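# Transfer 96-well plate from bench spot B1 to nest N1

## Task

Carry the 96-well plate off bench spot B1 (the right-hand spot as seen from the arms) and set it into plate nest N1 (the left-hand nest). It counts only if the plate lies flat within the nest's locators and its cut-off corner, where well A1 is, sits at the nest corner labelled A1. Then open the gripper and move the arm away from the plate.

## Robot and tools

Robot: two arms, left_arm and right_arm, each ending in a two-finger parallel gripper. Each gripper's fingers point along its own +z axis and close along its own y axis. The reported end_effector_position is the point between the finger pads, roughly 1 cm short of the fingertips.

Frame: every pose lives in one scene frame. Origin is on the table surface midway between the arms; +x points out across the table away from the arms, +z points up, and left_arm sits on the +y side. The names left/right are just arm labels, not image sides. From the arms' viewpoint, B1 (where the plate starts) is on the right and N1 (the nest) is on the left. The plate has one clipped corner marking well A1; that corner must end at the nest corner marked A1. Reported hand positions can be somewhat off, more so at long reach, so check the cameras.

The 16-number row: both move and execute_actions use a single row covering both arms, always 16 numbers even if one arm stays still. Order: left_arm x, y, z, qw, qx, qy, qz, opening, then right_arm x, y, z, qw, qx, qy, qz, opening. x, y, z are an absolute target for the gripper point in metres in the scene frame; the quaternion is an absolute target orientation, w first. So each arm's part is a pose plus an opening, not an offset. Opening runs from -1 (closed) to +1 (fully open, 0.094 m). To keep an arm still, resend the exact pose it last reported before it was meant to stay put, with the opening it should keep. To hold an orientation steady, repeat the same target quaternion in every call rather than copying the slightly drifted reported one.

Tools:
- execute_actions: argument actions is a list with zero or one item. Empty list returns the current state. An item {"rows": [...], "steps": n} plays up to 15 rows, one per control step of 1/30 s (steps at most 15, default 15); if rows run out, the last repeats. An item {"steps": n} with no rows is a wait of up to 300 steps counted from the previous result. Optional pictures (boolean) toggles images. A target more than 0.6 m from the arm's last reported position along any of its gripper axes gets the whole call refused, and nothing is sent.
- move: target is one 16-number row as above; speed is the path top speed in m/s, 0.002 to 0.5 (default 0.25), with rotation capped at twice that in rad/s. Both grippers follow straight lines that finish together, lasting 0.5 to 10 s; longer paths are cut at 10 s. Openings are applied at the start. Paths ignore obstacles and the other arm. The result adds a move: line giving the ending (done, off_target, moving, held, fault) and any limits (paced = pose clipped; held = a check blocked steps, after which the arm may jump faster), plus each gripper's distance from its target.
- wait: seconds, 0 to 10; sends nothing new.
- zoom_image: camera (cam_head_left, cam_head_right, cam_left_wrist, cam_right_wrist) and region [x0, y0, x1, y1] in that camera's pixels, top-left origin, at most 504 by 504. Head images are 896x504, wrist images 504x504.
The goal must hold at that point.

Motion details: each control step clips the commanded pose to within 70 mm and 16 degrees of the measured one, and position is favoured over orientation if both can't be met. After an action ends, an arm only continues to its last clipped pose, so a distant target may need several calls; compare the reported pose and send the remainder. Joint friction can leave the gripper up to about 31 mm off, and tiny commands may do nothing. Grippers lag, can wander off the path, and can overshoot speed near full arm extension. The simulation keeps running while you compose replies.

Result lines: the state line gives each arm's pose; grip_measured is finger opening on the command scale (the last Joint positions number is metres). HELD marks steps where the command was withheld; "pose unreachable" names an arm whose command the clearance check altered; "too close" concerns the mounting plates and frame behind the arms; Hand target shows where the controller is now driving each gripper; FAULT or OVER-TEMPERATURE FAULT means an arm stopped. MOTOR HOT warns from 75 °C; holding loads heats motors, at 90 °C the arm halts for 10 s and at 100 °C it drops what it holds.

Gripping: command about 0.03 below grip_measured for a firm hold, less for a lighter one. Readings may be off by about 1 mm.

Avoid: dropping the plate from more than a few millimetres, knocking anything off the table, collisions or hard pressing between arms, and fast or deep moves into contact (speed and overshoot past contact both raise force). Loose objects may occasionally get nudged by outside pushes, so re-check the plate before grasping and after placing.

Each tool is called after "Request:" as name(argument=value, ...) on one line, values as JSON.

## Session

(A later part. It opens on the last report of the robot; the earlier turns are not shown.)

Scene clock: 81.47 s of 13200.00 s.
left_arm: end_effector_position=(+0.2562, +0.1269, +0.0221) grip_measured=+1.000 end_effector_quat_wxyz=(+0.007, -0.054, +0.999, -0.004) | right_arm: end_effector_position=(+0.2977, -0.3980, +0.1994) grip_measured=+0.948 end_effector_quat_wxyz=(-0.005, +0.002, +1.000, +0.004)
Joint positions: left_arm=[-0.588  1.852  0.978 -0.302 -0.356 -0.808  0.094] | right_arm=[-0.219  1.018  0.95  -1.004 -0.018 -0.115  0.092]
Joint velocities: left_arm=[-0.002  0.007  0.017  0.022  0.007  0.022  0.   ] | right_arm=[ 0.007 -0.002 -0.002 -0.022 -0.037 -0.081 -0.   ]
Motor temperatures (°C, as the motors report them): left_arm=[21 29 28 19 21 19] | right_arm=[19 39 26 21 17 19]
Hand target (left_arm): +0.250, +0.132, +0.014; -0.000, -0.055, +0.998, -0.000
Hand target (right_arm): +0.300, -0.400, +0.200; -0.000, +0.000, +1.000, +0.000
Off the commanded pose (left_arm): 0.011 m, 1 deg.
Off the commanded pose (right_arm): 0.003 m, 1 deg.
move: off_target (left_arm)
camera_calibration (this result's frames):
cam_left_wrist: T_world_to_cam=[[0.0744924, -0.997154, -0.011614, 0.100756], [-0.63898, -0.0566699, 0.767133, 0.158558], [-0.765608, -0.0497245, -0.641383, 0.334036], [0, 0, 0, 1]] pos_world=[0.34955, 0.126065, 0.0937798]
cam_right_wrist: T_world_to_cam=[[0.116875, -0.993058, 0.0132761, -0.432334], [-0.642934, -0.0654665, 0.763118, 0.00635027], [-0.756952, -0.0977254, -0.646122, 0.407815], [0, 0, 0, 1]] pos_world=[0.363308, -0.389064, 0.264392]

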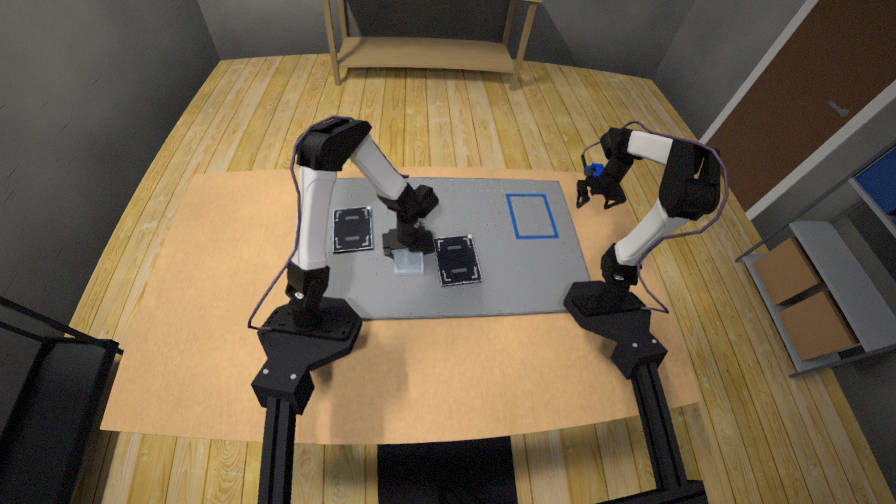

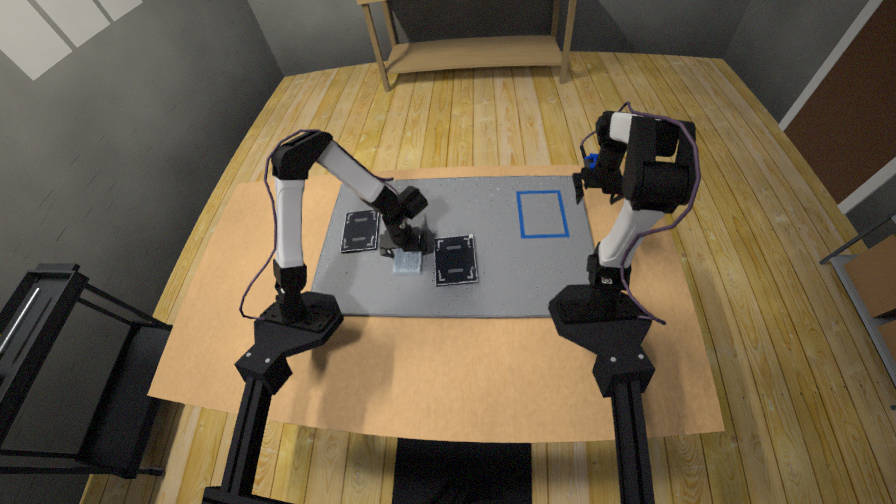

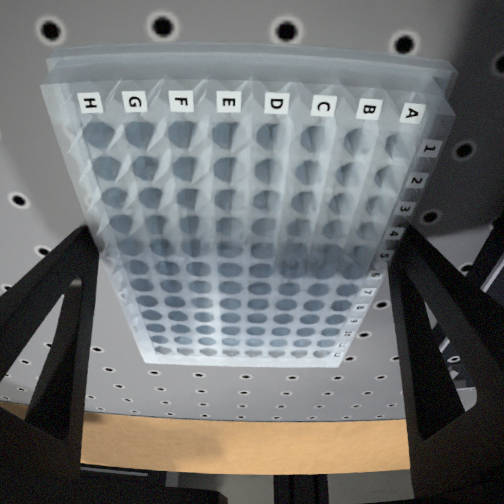

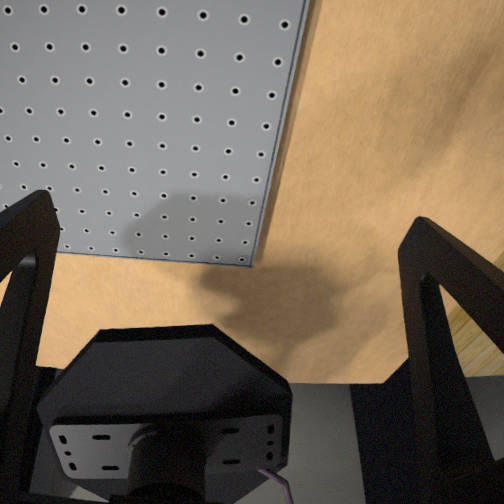

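Request:
move(target=[0.253,0.129,0.022,0,-0.055,0.9985,0,0.68,0.3,-0.4,0.2,0,0,1,0,0.95], speed=0.02)

Request:
move(target=[0.256,0.127,0.10,0,-0.055,0.9985,0,0.68,0.3,-0.4,0.2,0,0,1,0,0.95], speed=0.05)

Request:
move(target=[0.345,0.293,0.085,0,-0.055,0.9985,0,0.68,0.3,-0.4,0.2,0,0,1,0,0.95], speed=0.08)

Request:
zoom_image(camera="cam_head_left", region=[300,170,420,270])

Scene clock: 86.20 s of 13200.00 s.
left_arm: end_effector_position=(+0.2562, +0.1270, +0.0221) grip_measured=+0.786 end_effector_quat_wxyz=(+0.007, -0.054, +0.999, -0.004) | right_arm: end_effector_position=(+0.2978, -0.3980, +0.1994) grip_measured=+0.948 end_effector_quat_wxyz=(-0.005, +0.002, +1.000, +0.004)
Joint positions: left_arm=[-0.588  1.852  0.978 -0.302 -0.356 -0.808  0.084] | right_arm=[-0.219  1.018  0.95  -1.003 -0.018 -0.115  0.092]
Joint velocities: left_arm=[-0.007 -0.002 -0.002 -0.007 -0.007  0.022 -0.   ] | right_arm=[-0.007 -0.007 -0.017 -0.051 -0.022 -0.037  0.001]
Motor temperatures (°C, as the motors report them): left_arm=[21 29 28 19 21 19] | right_arm=[19 38 26 21 17 19]
Hand target (left_arm): +0.253, +0.129, +0.022; +0.000, -0.055, +0.998, +0.000
Hand target (right_arm): +0.300, -0.400, +0.200; +0.000, +0.000, +1.000, +0.000
Off the commanded pose (left_arm): 0.004 m, 1 deg.
Off the commanded pose (right_arm): 0.003 m, 1 deg.
After step 90, 1.03 s passed at rest.
move: done
camera_calibration (this result's frames):
cam_left_wrist: T_world_to_cam=[[0.0745016, -0.99715, -0.0118863, 0.100806], [-0.639168, -0.0568975, 0.766959, 0.158669], [-0.76545, -0.0495424, -0.641586, 0.334011], [0, 0, 0, 1]] pos_world=[0.349575, 0.126095, 0.0938028]
cam_right_wrist: T_world_to_cam=[[0.116874, -0.993057, 0.0133653, -0.432373], [-0.643223, -0.0654345, 0.762878, 0.00655684], [-0.756706, -0.0977578, -0.646405, 0.407854], [0, 0, 0, 1]] pos_world=[0.363377, -0.389071, 0.264416]

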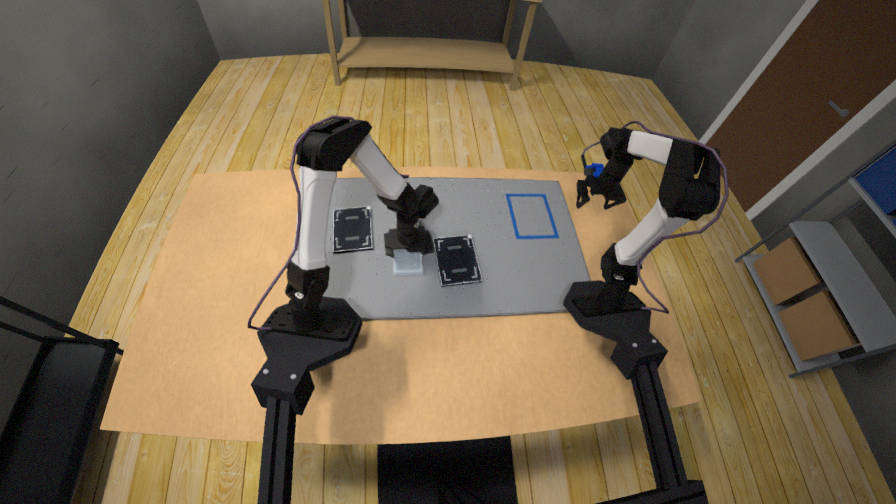

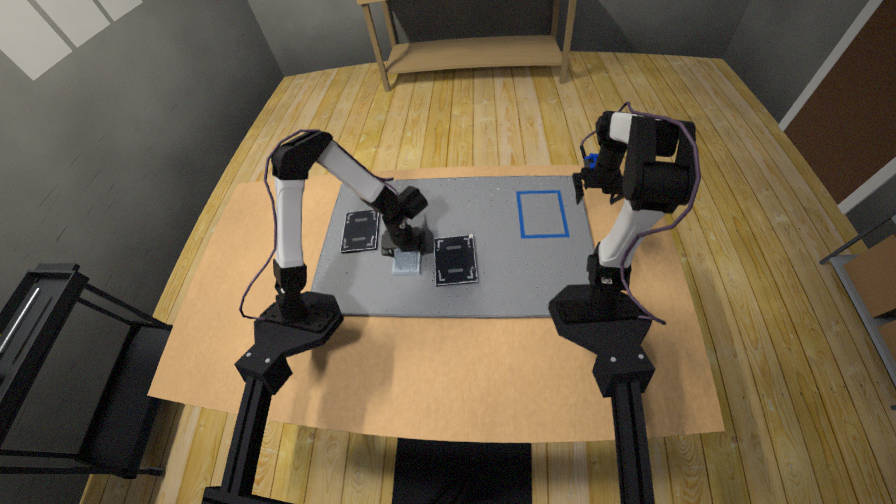

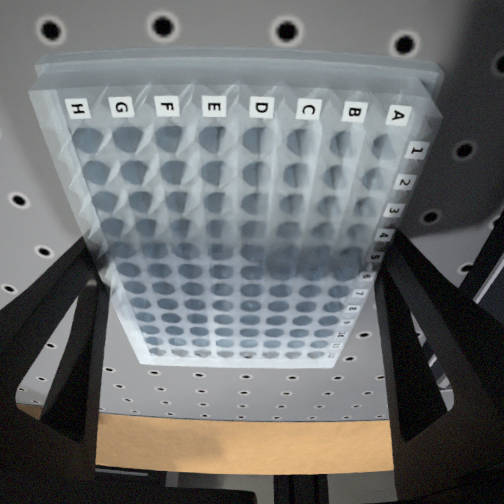

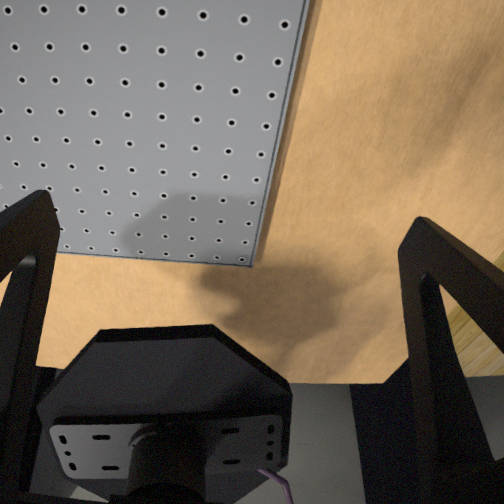

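Scene clock: 88.23 s of 13200.00 s.
left_arm: end_effector_position=(+0.2507, +0.1310, +0.0914) grip_measured=+0.786 end_effector_quat_wxyz=(-0.008, -0.052, +0.999, +0.006) | right_arm: end_effector_position=(+0.2978, -0.3980, +0.1994) grip_measured=+0.948 end_effector_quat_wxyz=(-0.005, +0.002, +1.000, +0.004)
Joint positions: left_arm=[-0.665  1.664  1.031 -0.611 -0.375 -0.896  0.084] | right_arm=[-0.219  1.018  0.95  -1.003 -0.018 -0.115  0.092]
Joint velocities: left_arm=[ 0.017 -0.007  0.002  0.037 -0.007 -0.081 -0.001] | right_arm=[ 0.002  0.002 -0.007  0.022 -0.051 -0.007  0.   ]
Motor temperatures (°C, as the motors report them): left_arm=[21 29 28 19 21 19] | right_arm=[19 38 26 21 17 19]
Hand target (left_arm): +0.256, +0.127, +0.101; -0.000, -0.055, +0.998, +0.000
Hand target (right_arm): +0.300, -0.400, +0.200; -0.000, +0.000, +1.000, +0.000
Off the commanded pose (left_arm): 0.011 m, 1 deg.
Off the commanded pose (right_arm): 0.003 m, 1 deg.
move: off_target (left_arm)
camera_calibration (this result's frames):
cam_left_wrist: T_world_to_cam=[[0.0699726, -0.997011, -0.0327479, 0.109099], [-0.614073, -0.0689218, 0.786234, 0.0957938], [-0.786141, -0.0349052, -0.617061, 0.375473], [0, 0, 0, 1]] pos_world=[0.346365, 0.128481, 0.159946]
cam_right_wrist: T_world_to_cam=[[0.116874, -0.993057, 0.0133653, -0.432373], [-0.643223, -0.0654345, 0.762878, 0.00655684], [-0.756706, -0.0977578, -0.646405, 0.407854], [0, 0, 0, 1]] pos_world=[0.363377, -0.389071, 0.264416]

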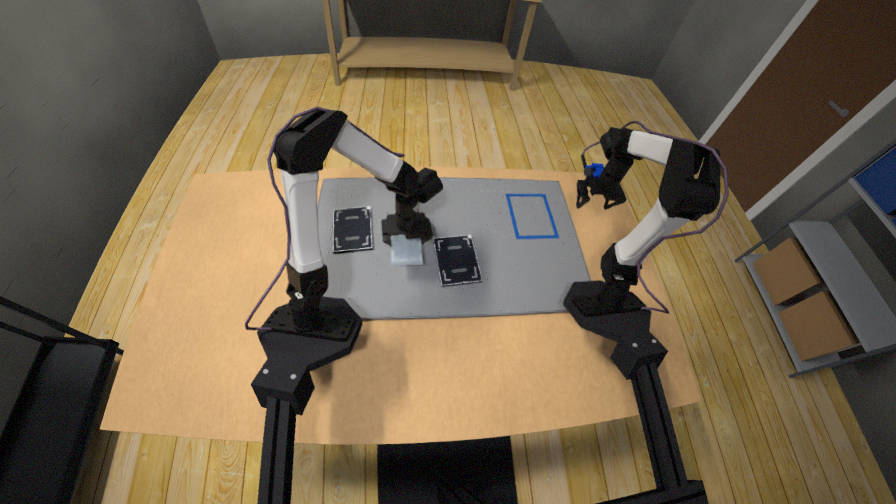

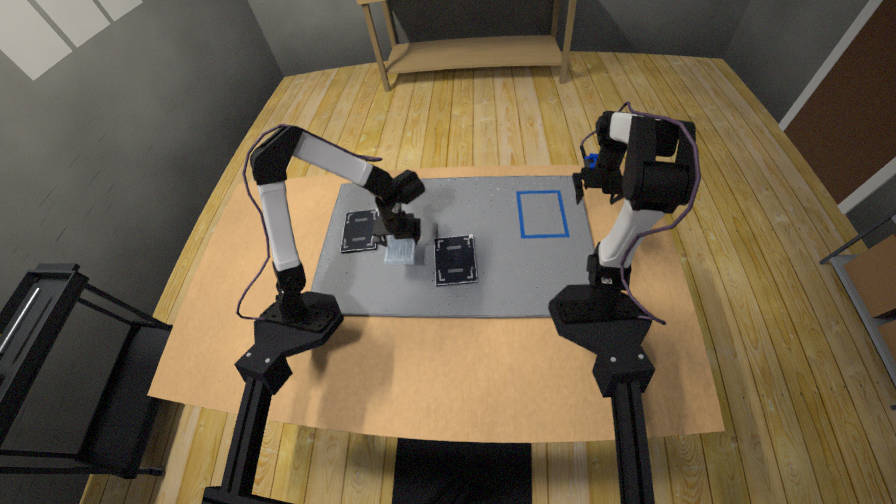

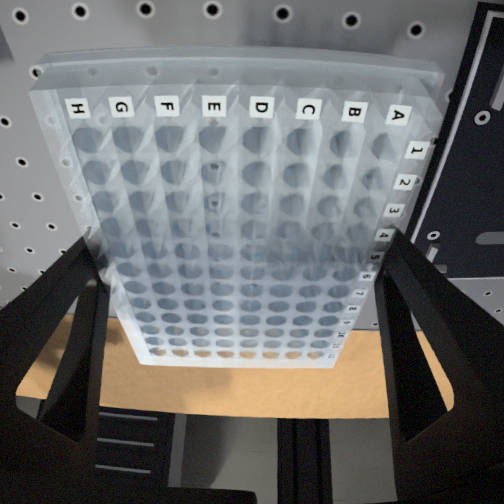

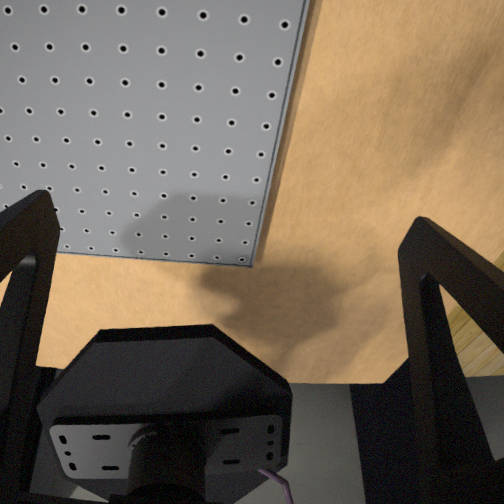

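Scene clock: 91.03 s of 13200.00 s.
left_arm: end_effector_position=(+0.3362, +0.2933, +0.0796) grip_measured=+0.786 end_effector_quat_wxyz=(-0.014, -0.057, +0.998, +0.003) | right_arm: end_effector_position=(+0.2978, -0.3980, +0.1994) grip_measured=+0.948 end_effector_quat_wxyz=(-0.005, +0.002, +1.000, +0.004)
Joint positions: left_arm=[-0.036  1.536  1.021 -0.585 -0.112 -0.312  0.084] | right_arm=[-0.219  1.018  0.95  -1.003 -0.018 -0.115  0.092]
Joint velocities: left_arm=[-0.012 -0.002 -0.007  0.022 -0.007 -0.007  0.   ] | right_arm=[ 0.012  0.002  0.002  0.022 -0.007  0.007  0.001]
Motor temperatures (°C, as the motors report them): left_arm=[21 29 28 19 21 19] | right_arm=[19 37 26 21 17 19]
Hand target (left_arm): +0.347, +0.292, +0.084; +0.001, -0.056, +0.998, -0.004
Hand target (right_arm): +0.300, -0.400, +0.200; -0.000, +0.000, +1.000, +0.000
Off the commanded pose (left_arm): 0.010 m, 2 deg.
Off the commanded pose (right_arm): 0.003 m, 1 deg.
move: done
camera_calibration (this result's frames):
cam_left_wrist: T_world_to_cam=[[0.0809832, -0.99633, -0.0277081, 0.260254], [-0.605474, -0.0712581, 0.792668, 0.165974], [-0.791734, -0.0474162, -0.609023, 0.445994], [0, 0, 0, 1]] pos_world=[0.432525, 0.292274, 0.147269]
cam_right_wrist: T_world_to_cam=[[0.116874, -0.993057, 0.0133653, -0.432373], [-0.643223, -0.0654345, 0.762878, 0.00655684], [-0.756706, -0.0977578, -0.646405, 0.407854], [0, 0, 0, 1]] pos_world=[0.363377, -0.389071, 0.264416]

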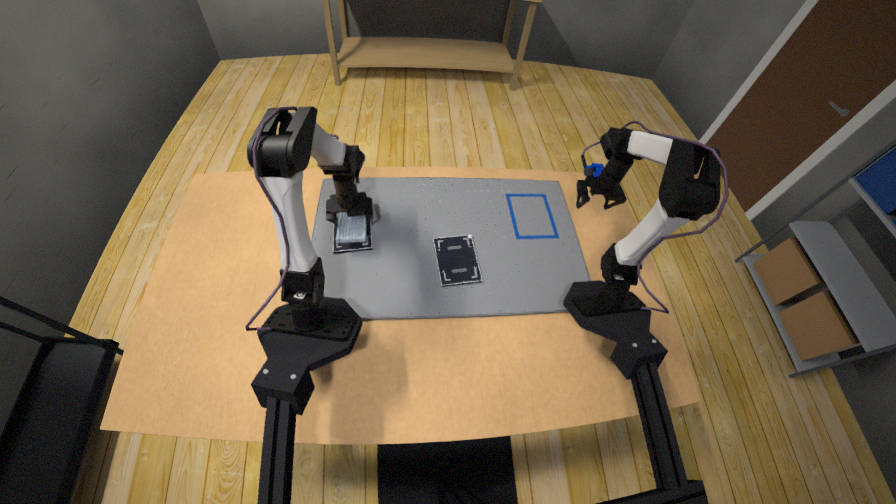

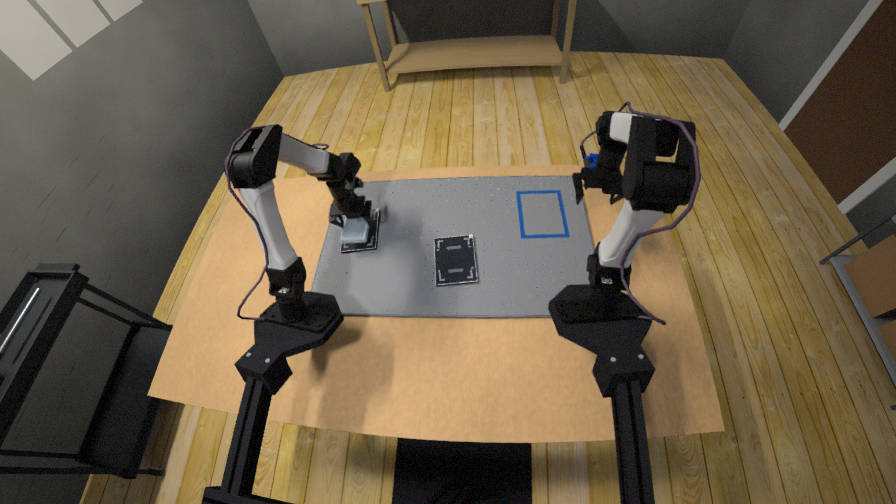

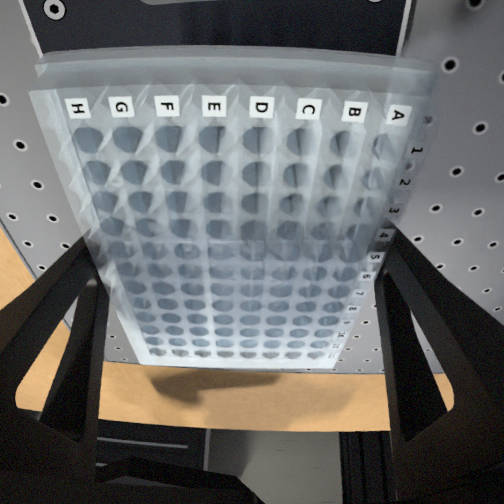

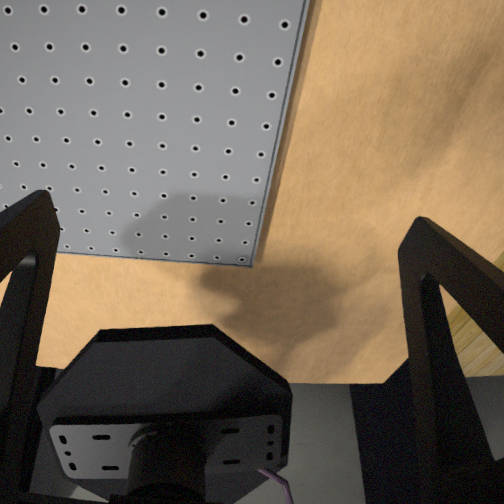

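Region (300, 170, 420, 270) of cam_head_left's 896x504 image, scaled by 4.200, with more detail than that image has.

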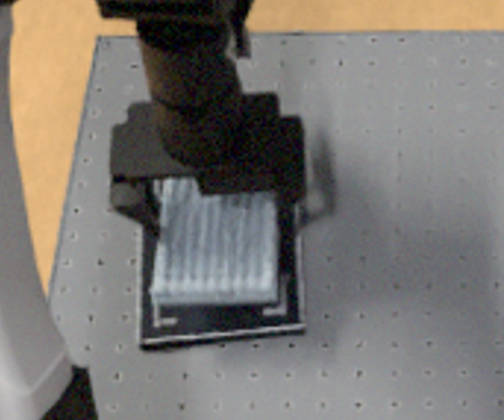

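Request:
move(target=[0.366,0.295,0.055,0,-0.053,0.9986,0,0.68,0.3,-0.4,0.2,0,0,1,0,0.95], speed=0.02)

Request:
zoom_image(camera="cam_head_left", region=[300,170,420,270])

Request:
zoom_image(camera="cam_head_right", region=[310,170,430,270])

Scene clock: 100.50 s of 13200.00 s.
left_arm: end_effector_position=(+0.3549, +0.2946, +0.0556) grip_measured=+0.786 end_effector_quat_wxyz=(-0.012, -0.052, +0.999, +0.005) | right_arm: end_effector_position=(+0.2978, -0.3980, +0.1994) grip_measured=+0.948 end_effector_quat_wxyz=(-0.005, +0.002, +1.000, +0.004)
Joint positions: left_arm=[-0.015  1.65   1.087 -0.533 -0.107 -0.282  0.084] | right_arm=[-0.219  1.018  0.95  -1.003 -0.018 -0.115  0.092]
Joint velocities: left_arm=[ 0.012 -0.007  0.002 -0.022  0.066 -0.051 -0.001] | right_arm=[-0.017 -0.012  0.002 -0.007 -0.11   0.007  0.001]
Motor temperatures (°C, as the motors report them): left_arm=[21 30 28 19 21 19] | right_arm=[19 36 27 21 17 19]
Hand target (left_arm): +0.366, +0.295, +0.055; +0.000, -0.053, +0.999, -0.000
Hand target (right_arm): +0.300, -0.400, +0.200; -0.000, +0.000, +1.000, +0.000
Off the commanded pose (left_arm): 0.011 m, 1 deg.
Off the commanded pose (right_arm): 0.003 m, 1 deg.
After step 90, 4.30 s passed at rest.
move: off_target (left_arm)
camera_calibration (this result's frames):
cam_left_wrist: T_world_to_cam=[[0.0709881, -0.997, -0.0308452, 0.263291], [-0.608636, -0.0677939, 0.790548, 0.196586], [-0.790268, -0.037346, -0.611623, 0.44286], [0, 0, 0, 1]] pos_world=[0.450937, 0.292367, 0.123574]
cam_right_wrist: T_world_to_cam=[[0.116874, -0.993057, 0.0133653, -0.432373], [-0.643223, -0.0654345, 0.762878, 0.00655684], [-0.756706, -0.0977578, -0.646405, 0.407854], [0, 0, 0, 1]] pos_world=[0.363377, -0.389071, 0.264416]

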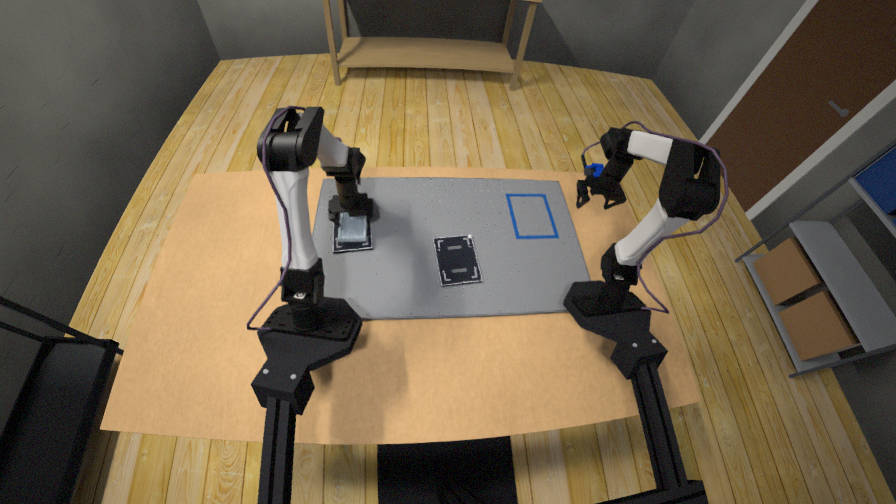

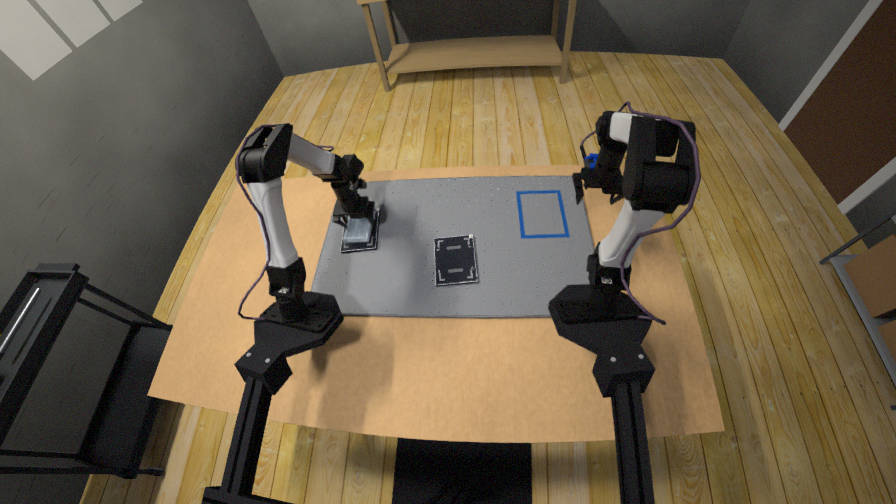

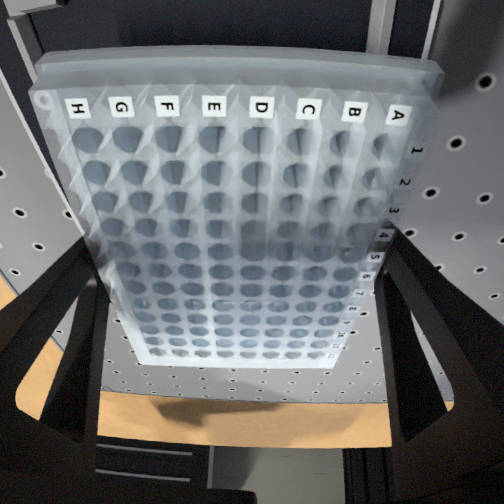

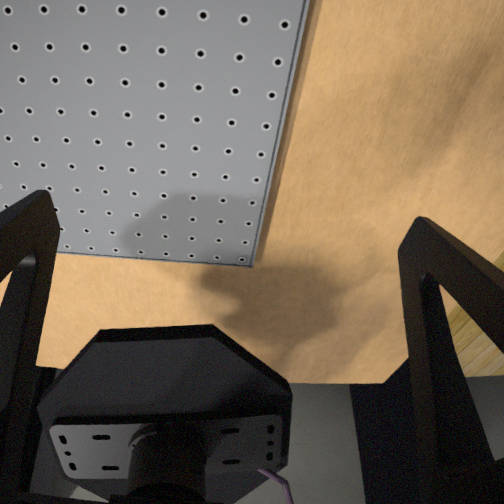

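Region (300, 170, 420, 270) of cam_head_left's 896x504 image, scaled by 4.200, with more detail than that image has.

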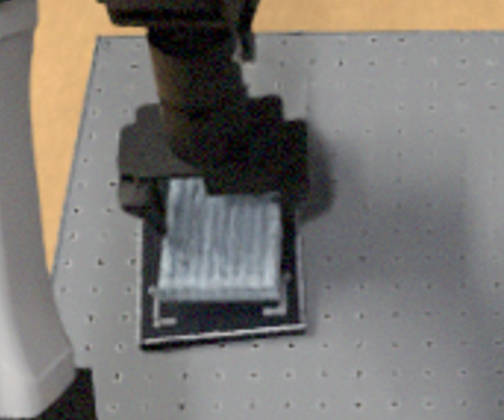

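Region (310, 170, 430, 270) of cam_head_right's 896x504 image, scaled by 4.200, with more detail than that image has.

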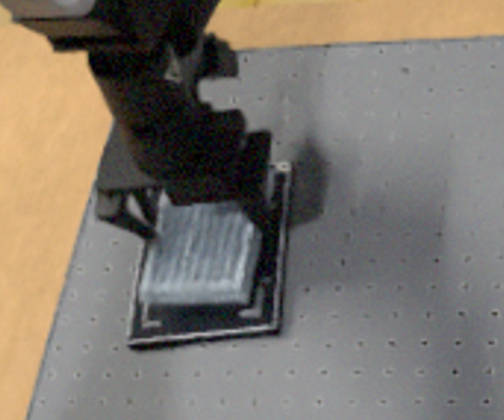

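Request:
move(target=[0.372,0.308,0.05,0,-0.06,0.9982,0,0.68,0.3,-0.4,0.2,0,0,1,0,0.95], speed=0.01)

Request:
zoom_image(camera="cam_head_left", region=[320,200,390,260])

Scene clock: 113.87 s of 13200.00 s.
left_arm: end_effector_position=(+0.3628, +0.3072, +0.0529) grip_measured=+0.786 end_effector_quat_wxyz=(-0.008, -0.060, +0.998, +0.004) | right_arm: end_effector_position=(+0.2978, -0.3980, +0.1994) grip_measured=+0.948 end_effector_quat_wxyz=(-0.005, +0.002, +1.000, +0.004)
Joint positions: left_arm=[ 0.03   1.664  1.105 -0.526 -0.085 -0.257  0.084] | right_arm=[-0.219  1.018  0.95  -1.003 -0.018 -0.115  0.092]
Joint velocities: left_arm=[-0.002 -0.002  0.002  0.022 -0.051  0.037 -0.001] | right_arm=[ 0.017 -0.002  0.017  0.037 -0.022 -0.051  0.001]
Motor temperatures (°C, as the motors report them): left_arm=[20 30 28 19 21 19] | right_arm=[18 35 27 21 17 19]
Hand target (left_arm): +0.372, +0.308, +0.050; +0.000, -0.060, +0.998, -0.000
Hand target (right_arm): +0.300, -0.400, +0.200; -0.000, +0.000, +1.000, +0.000
Off the commanded pose (left_arm): 0.010 m, 1 deg.
Off the commanded pose (right_arm): 0.003 m, 1 deg.
After step 90, 7.90 s passed at rest.
move: done
camera_calibration (this result's frames):
cam_left_wrist: T_world_to_cam=[[0.0860813, -0.995879, -0.0285563, 0.269211], [-0.613187, -0.0755496, 0.786316, 0.208767], [-0.785233, -0.0501768, -0.617164, 0.450345], [0, 0, 0, 1]] pos_world=[0.458465, 0.306471, 0.121467]
cam_right_wrist: T_world_to_cam=[[0.116874, -0.993057, 0.0133653, -0.432373], [-0.643223, -0.0654345, 0.762878, 0.00655684], [-0.756706, -0.0977578, -0.646405, 0.407854], [0, 0, 0, 1]] pos_world=[0.363377, -0.389071, 0.264416]

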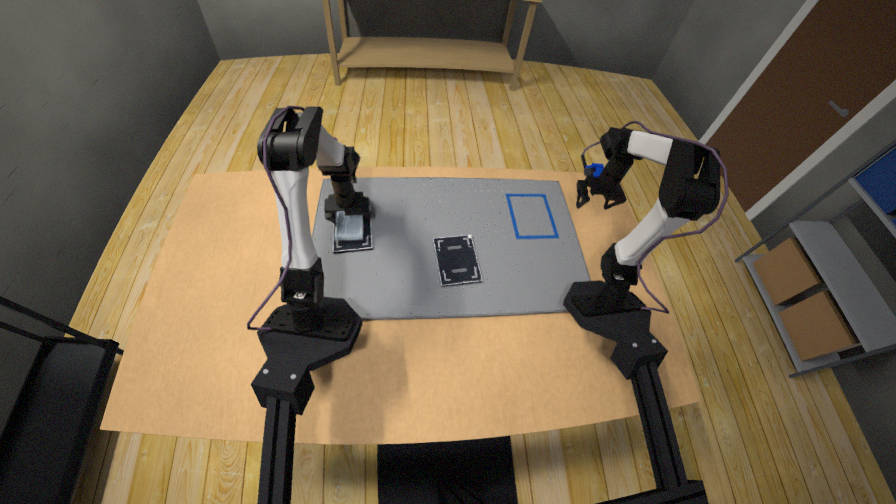

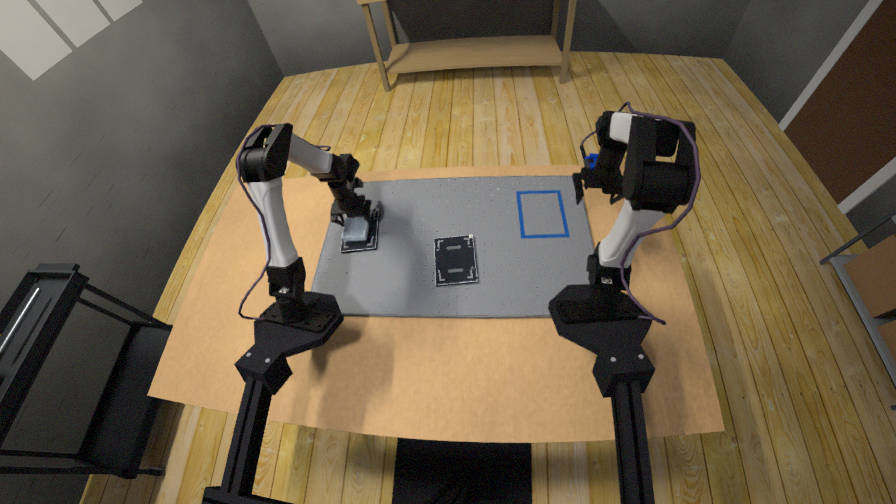

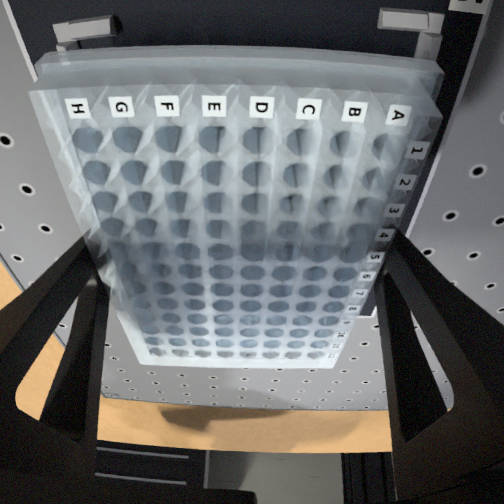

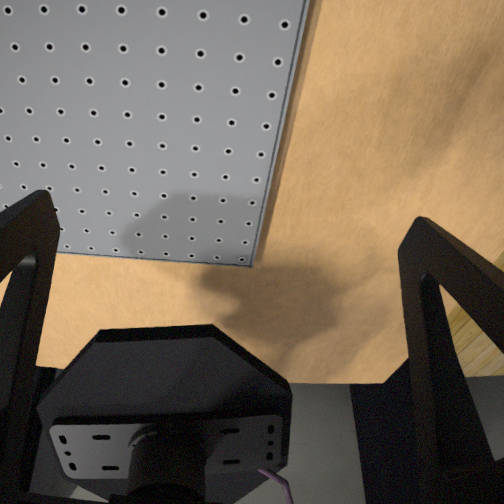

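Region (320, 200, 390, 260) of cam_head_left's 896x504 image, scaled by 7.200, with more detail than that image has; it fills the top 432 rows of this view, and the rest is white.

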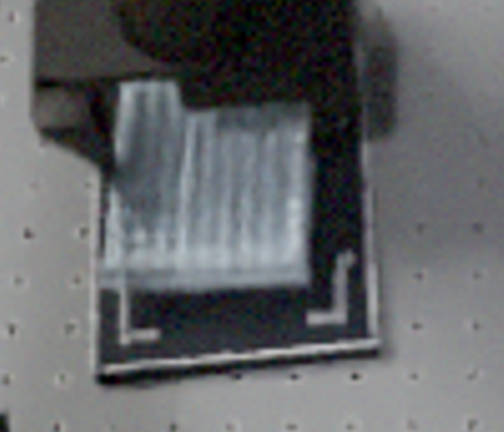

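Request:
move(target=[0.372,0.30,0.04,0,-0.09,0.9959,0,0.68,0.3,-0.4,0.2,0,0,1,0,0.95], speed=0.01)

Request:
zoom_image(camera="cam_head_left", region=[320,200,390,260])

Scene clock: 122.43 s of 13200.00 s.
left_arm: end_effector_position=(+0.3612, +0.3063, +0.0406) grip_measured=+0.786 end_effector_quat_wxyz=(-0.013, -0.090, +0.996, +0.005) | right_arm: end_effector_position=(+0.2978, -0.3980, +0.1994) grip_measured=+0.948 end_effector_quat_wxyz=(-0.005, +0.002, +1.000, +0.004)
Joint positions: left_arm=[ 0.03   1.703  1.105 -0.497 -0.084 -0.318  0.084] | right_arm=[-0.219  1.018  0.95  -1.003 -0.018 -0.115  0.092]
Joint velocities: left_arm=[ 0.007 -0.002 -0.007 -0.007  0.022 -0.051  0.   ] | right_arm=[-0.017  0.002 -0.017  0.022  0.051  0.007 -0.   ]
Motor temperatures (°C, as the motors report them): left_arm=[20 30 28 19 21 19] | right_arm=[18 35 27 21 17 19]
Hand target (left_arm): +0.371, +0.300, +0.040; -0.000, -0.090, +0.996, -0.000
Hand target (right_arm): +0.300, -0.400, +0.200; -0.000, +0.000, +1.000, +0.000
Off the commanded pose (left_arm): 0.012 m, 2 deg.
Off the commanded pose (right_arm): 0.003 m, 1 deg.
After step 90, 2.13 s passed at rest.
move: off_target (left_arm)
camera_calibration (this result's frames):
cam_left_wrist: T_world_to_cam=[[0.145545, -0.988844, -0.0316853, 0.24458], [-0.599703, -0.11365, 0.792111, 0.223902], [-0.786875, -0.0962858, -0.609554, 0.455871], [0, 0, 0, 1]] pos_world=[0.457391, 0.311192, 0.108273]
cam_right_wrist: T_world_to_cam=[[0.116874, -0.993057, 0.0133653, -0.432373], [-0.643223, -0.0654345, 0.762878, 0.00655684], [-0.756706, -0.0977578, -0.646405, 0.407854], [0, 0, 0, 1]] pos_world=[0.363377, -0.389071, 0.264416]

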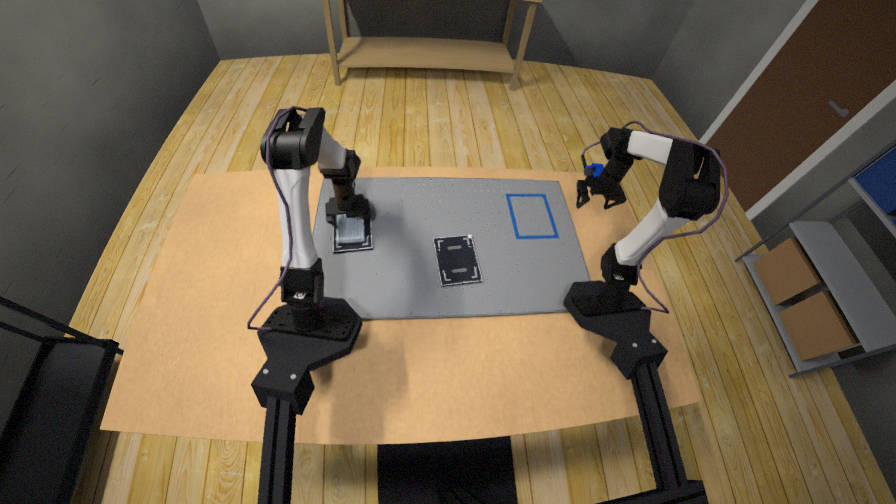

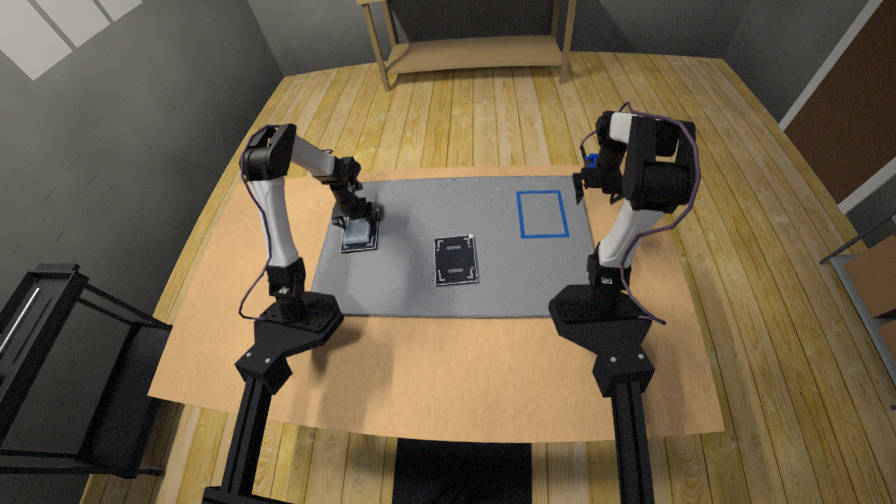

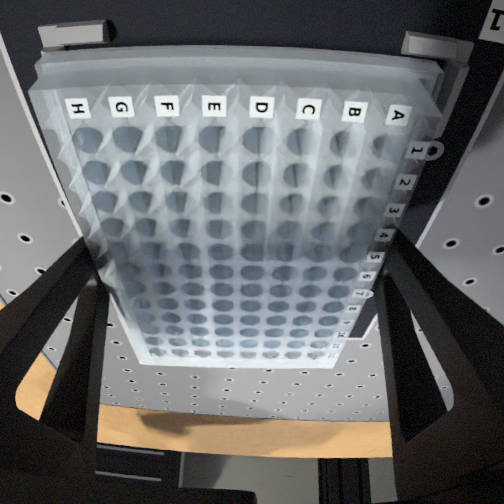

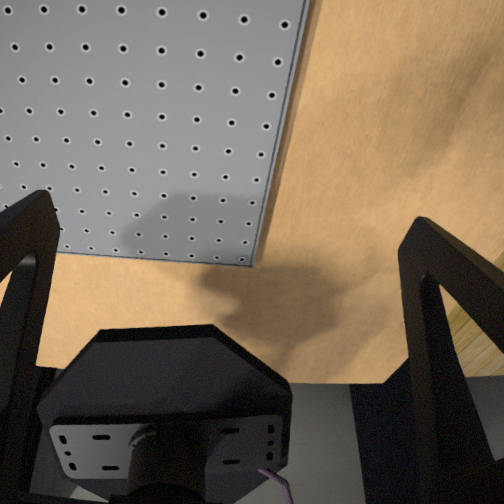

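Region (320, 200, 390, 260) of cam_head_left's 896x504 image, scaled by 7.200, with more detail than that image has; it fills the top 432 rows of this view, and the rest is white.

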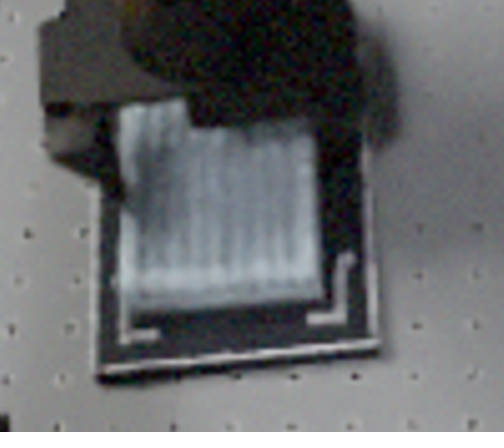

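Request:
move(target=[0.37,0.29,0.041,0,-0.084,0.9965,0,0.68,0.3,-0.4,0.2,0,0,1,0,0.95], speed=0.006)

Request:
zoom_image(camera="cam_head_left", region=[320,200,390,260])

Scene clock: 129.27 s of 13200.00 s.
left_arm: end_effector_position=(+0.3609, +0.3003, +0.0414) grip_measured=+0.786 end_effector_quat_wxyz=(-0.010, -0.088, +0.996, +0.012) | right_arm: end_effector_position=(+0.2978, -0.3980, +0.1994) grip_measured=+0.948 end_effector_quat_wxyz=(-0.005, +0.002, +1.000, +0.004)
Joint positions: left_arm=[ 0.003  1.703  1.105 -0.497 -0.112 -0.338  0.084] | right_arm=[-0.219  1.018  0.95  -1.003 -0.018 -0.115  0.092]
Joint velocities: left_arm=[ 0.022 -0.017 -0.002 -0.022  0.007  0.066 -0.001] | right_arm=[-0.002 -0.007 -0.007  0.022  0.037  0.022 -0.001]
Motor temperatures (°C, as the motors report them): left_arm=[20 30 28 19 21 19] | right_arm=[18 34 27 21 17 19]
Hand target (left_arm): +0.370, +0.290, +0.041; -0.000, -0.084, +0.996, -0.000
Hand target (right_arm): +0.300, -0.400, +0.200; -0.000, +0.000, +1.000, +0.000
Off the commanded pose (left_arm): 0.014 m, 2 deg.
Off the commanded pose (right_arm): 0.003 m, 1 deg.
After step 90, 0.57 s passed at rest.
move: off_target (left_arm)
camera_calibration (this result's frames):
cam_left_wrist: T_world_to_cam=[[0.142015, -0.988812, -0.0456394, 0.240571], [-0.604367, -0.123131, 0.787133, 0.227172], [-0.783946, -0.0842018, -0.615092, 0.451081], [0, 0, 0, 1]] pos_world=[0.456754, 0.303834, 0.109621]
cam_right_wrist: T_world_to_cam=[[0.116874, -0.993057, 0.0133653, -0.432373], [-0.643223, -0.0654345, 0.762878, 0.00655684], [-0.756706, -0.0977578, -0.646405, 0.407854], [0, 0, 0, 1]] pos_world=[0.363377, -0.389071, 0.264416]

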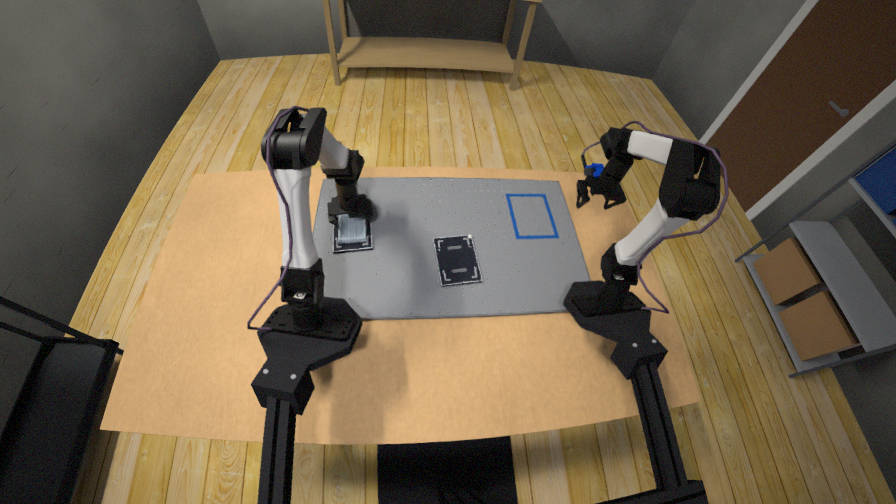

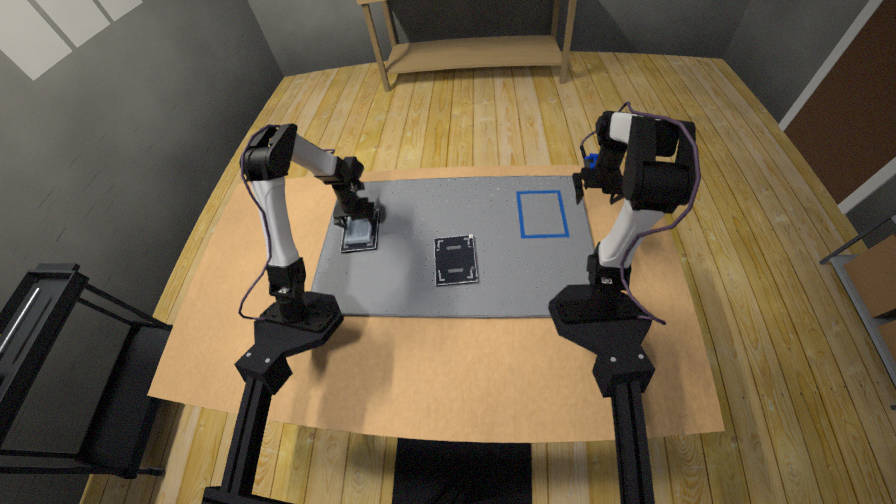

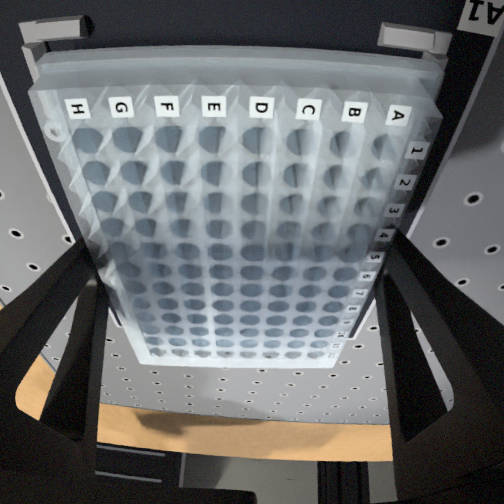

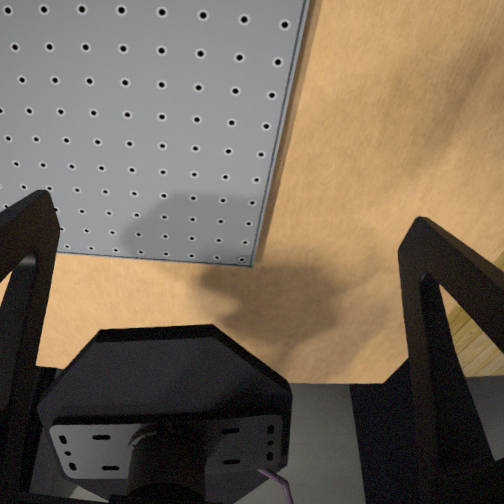

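Region (320, 200, 390, 260) of cam_head_left's 896x504 image, scaled by 7.200, with more detail than that image has; it fills the top 432 rows of this view, and the rest is white.

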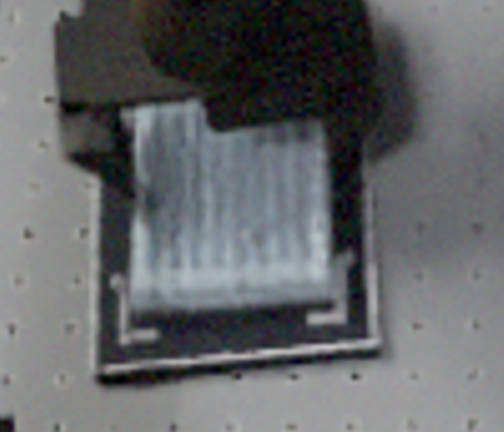

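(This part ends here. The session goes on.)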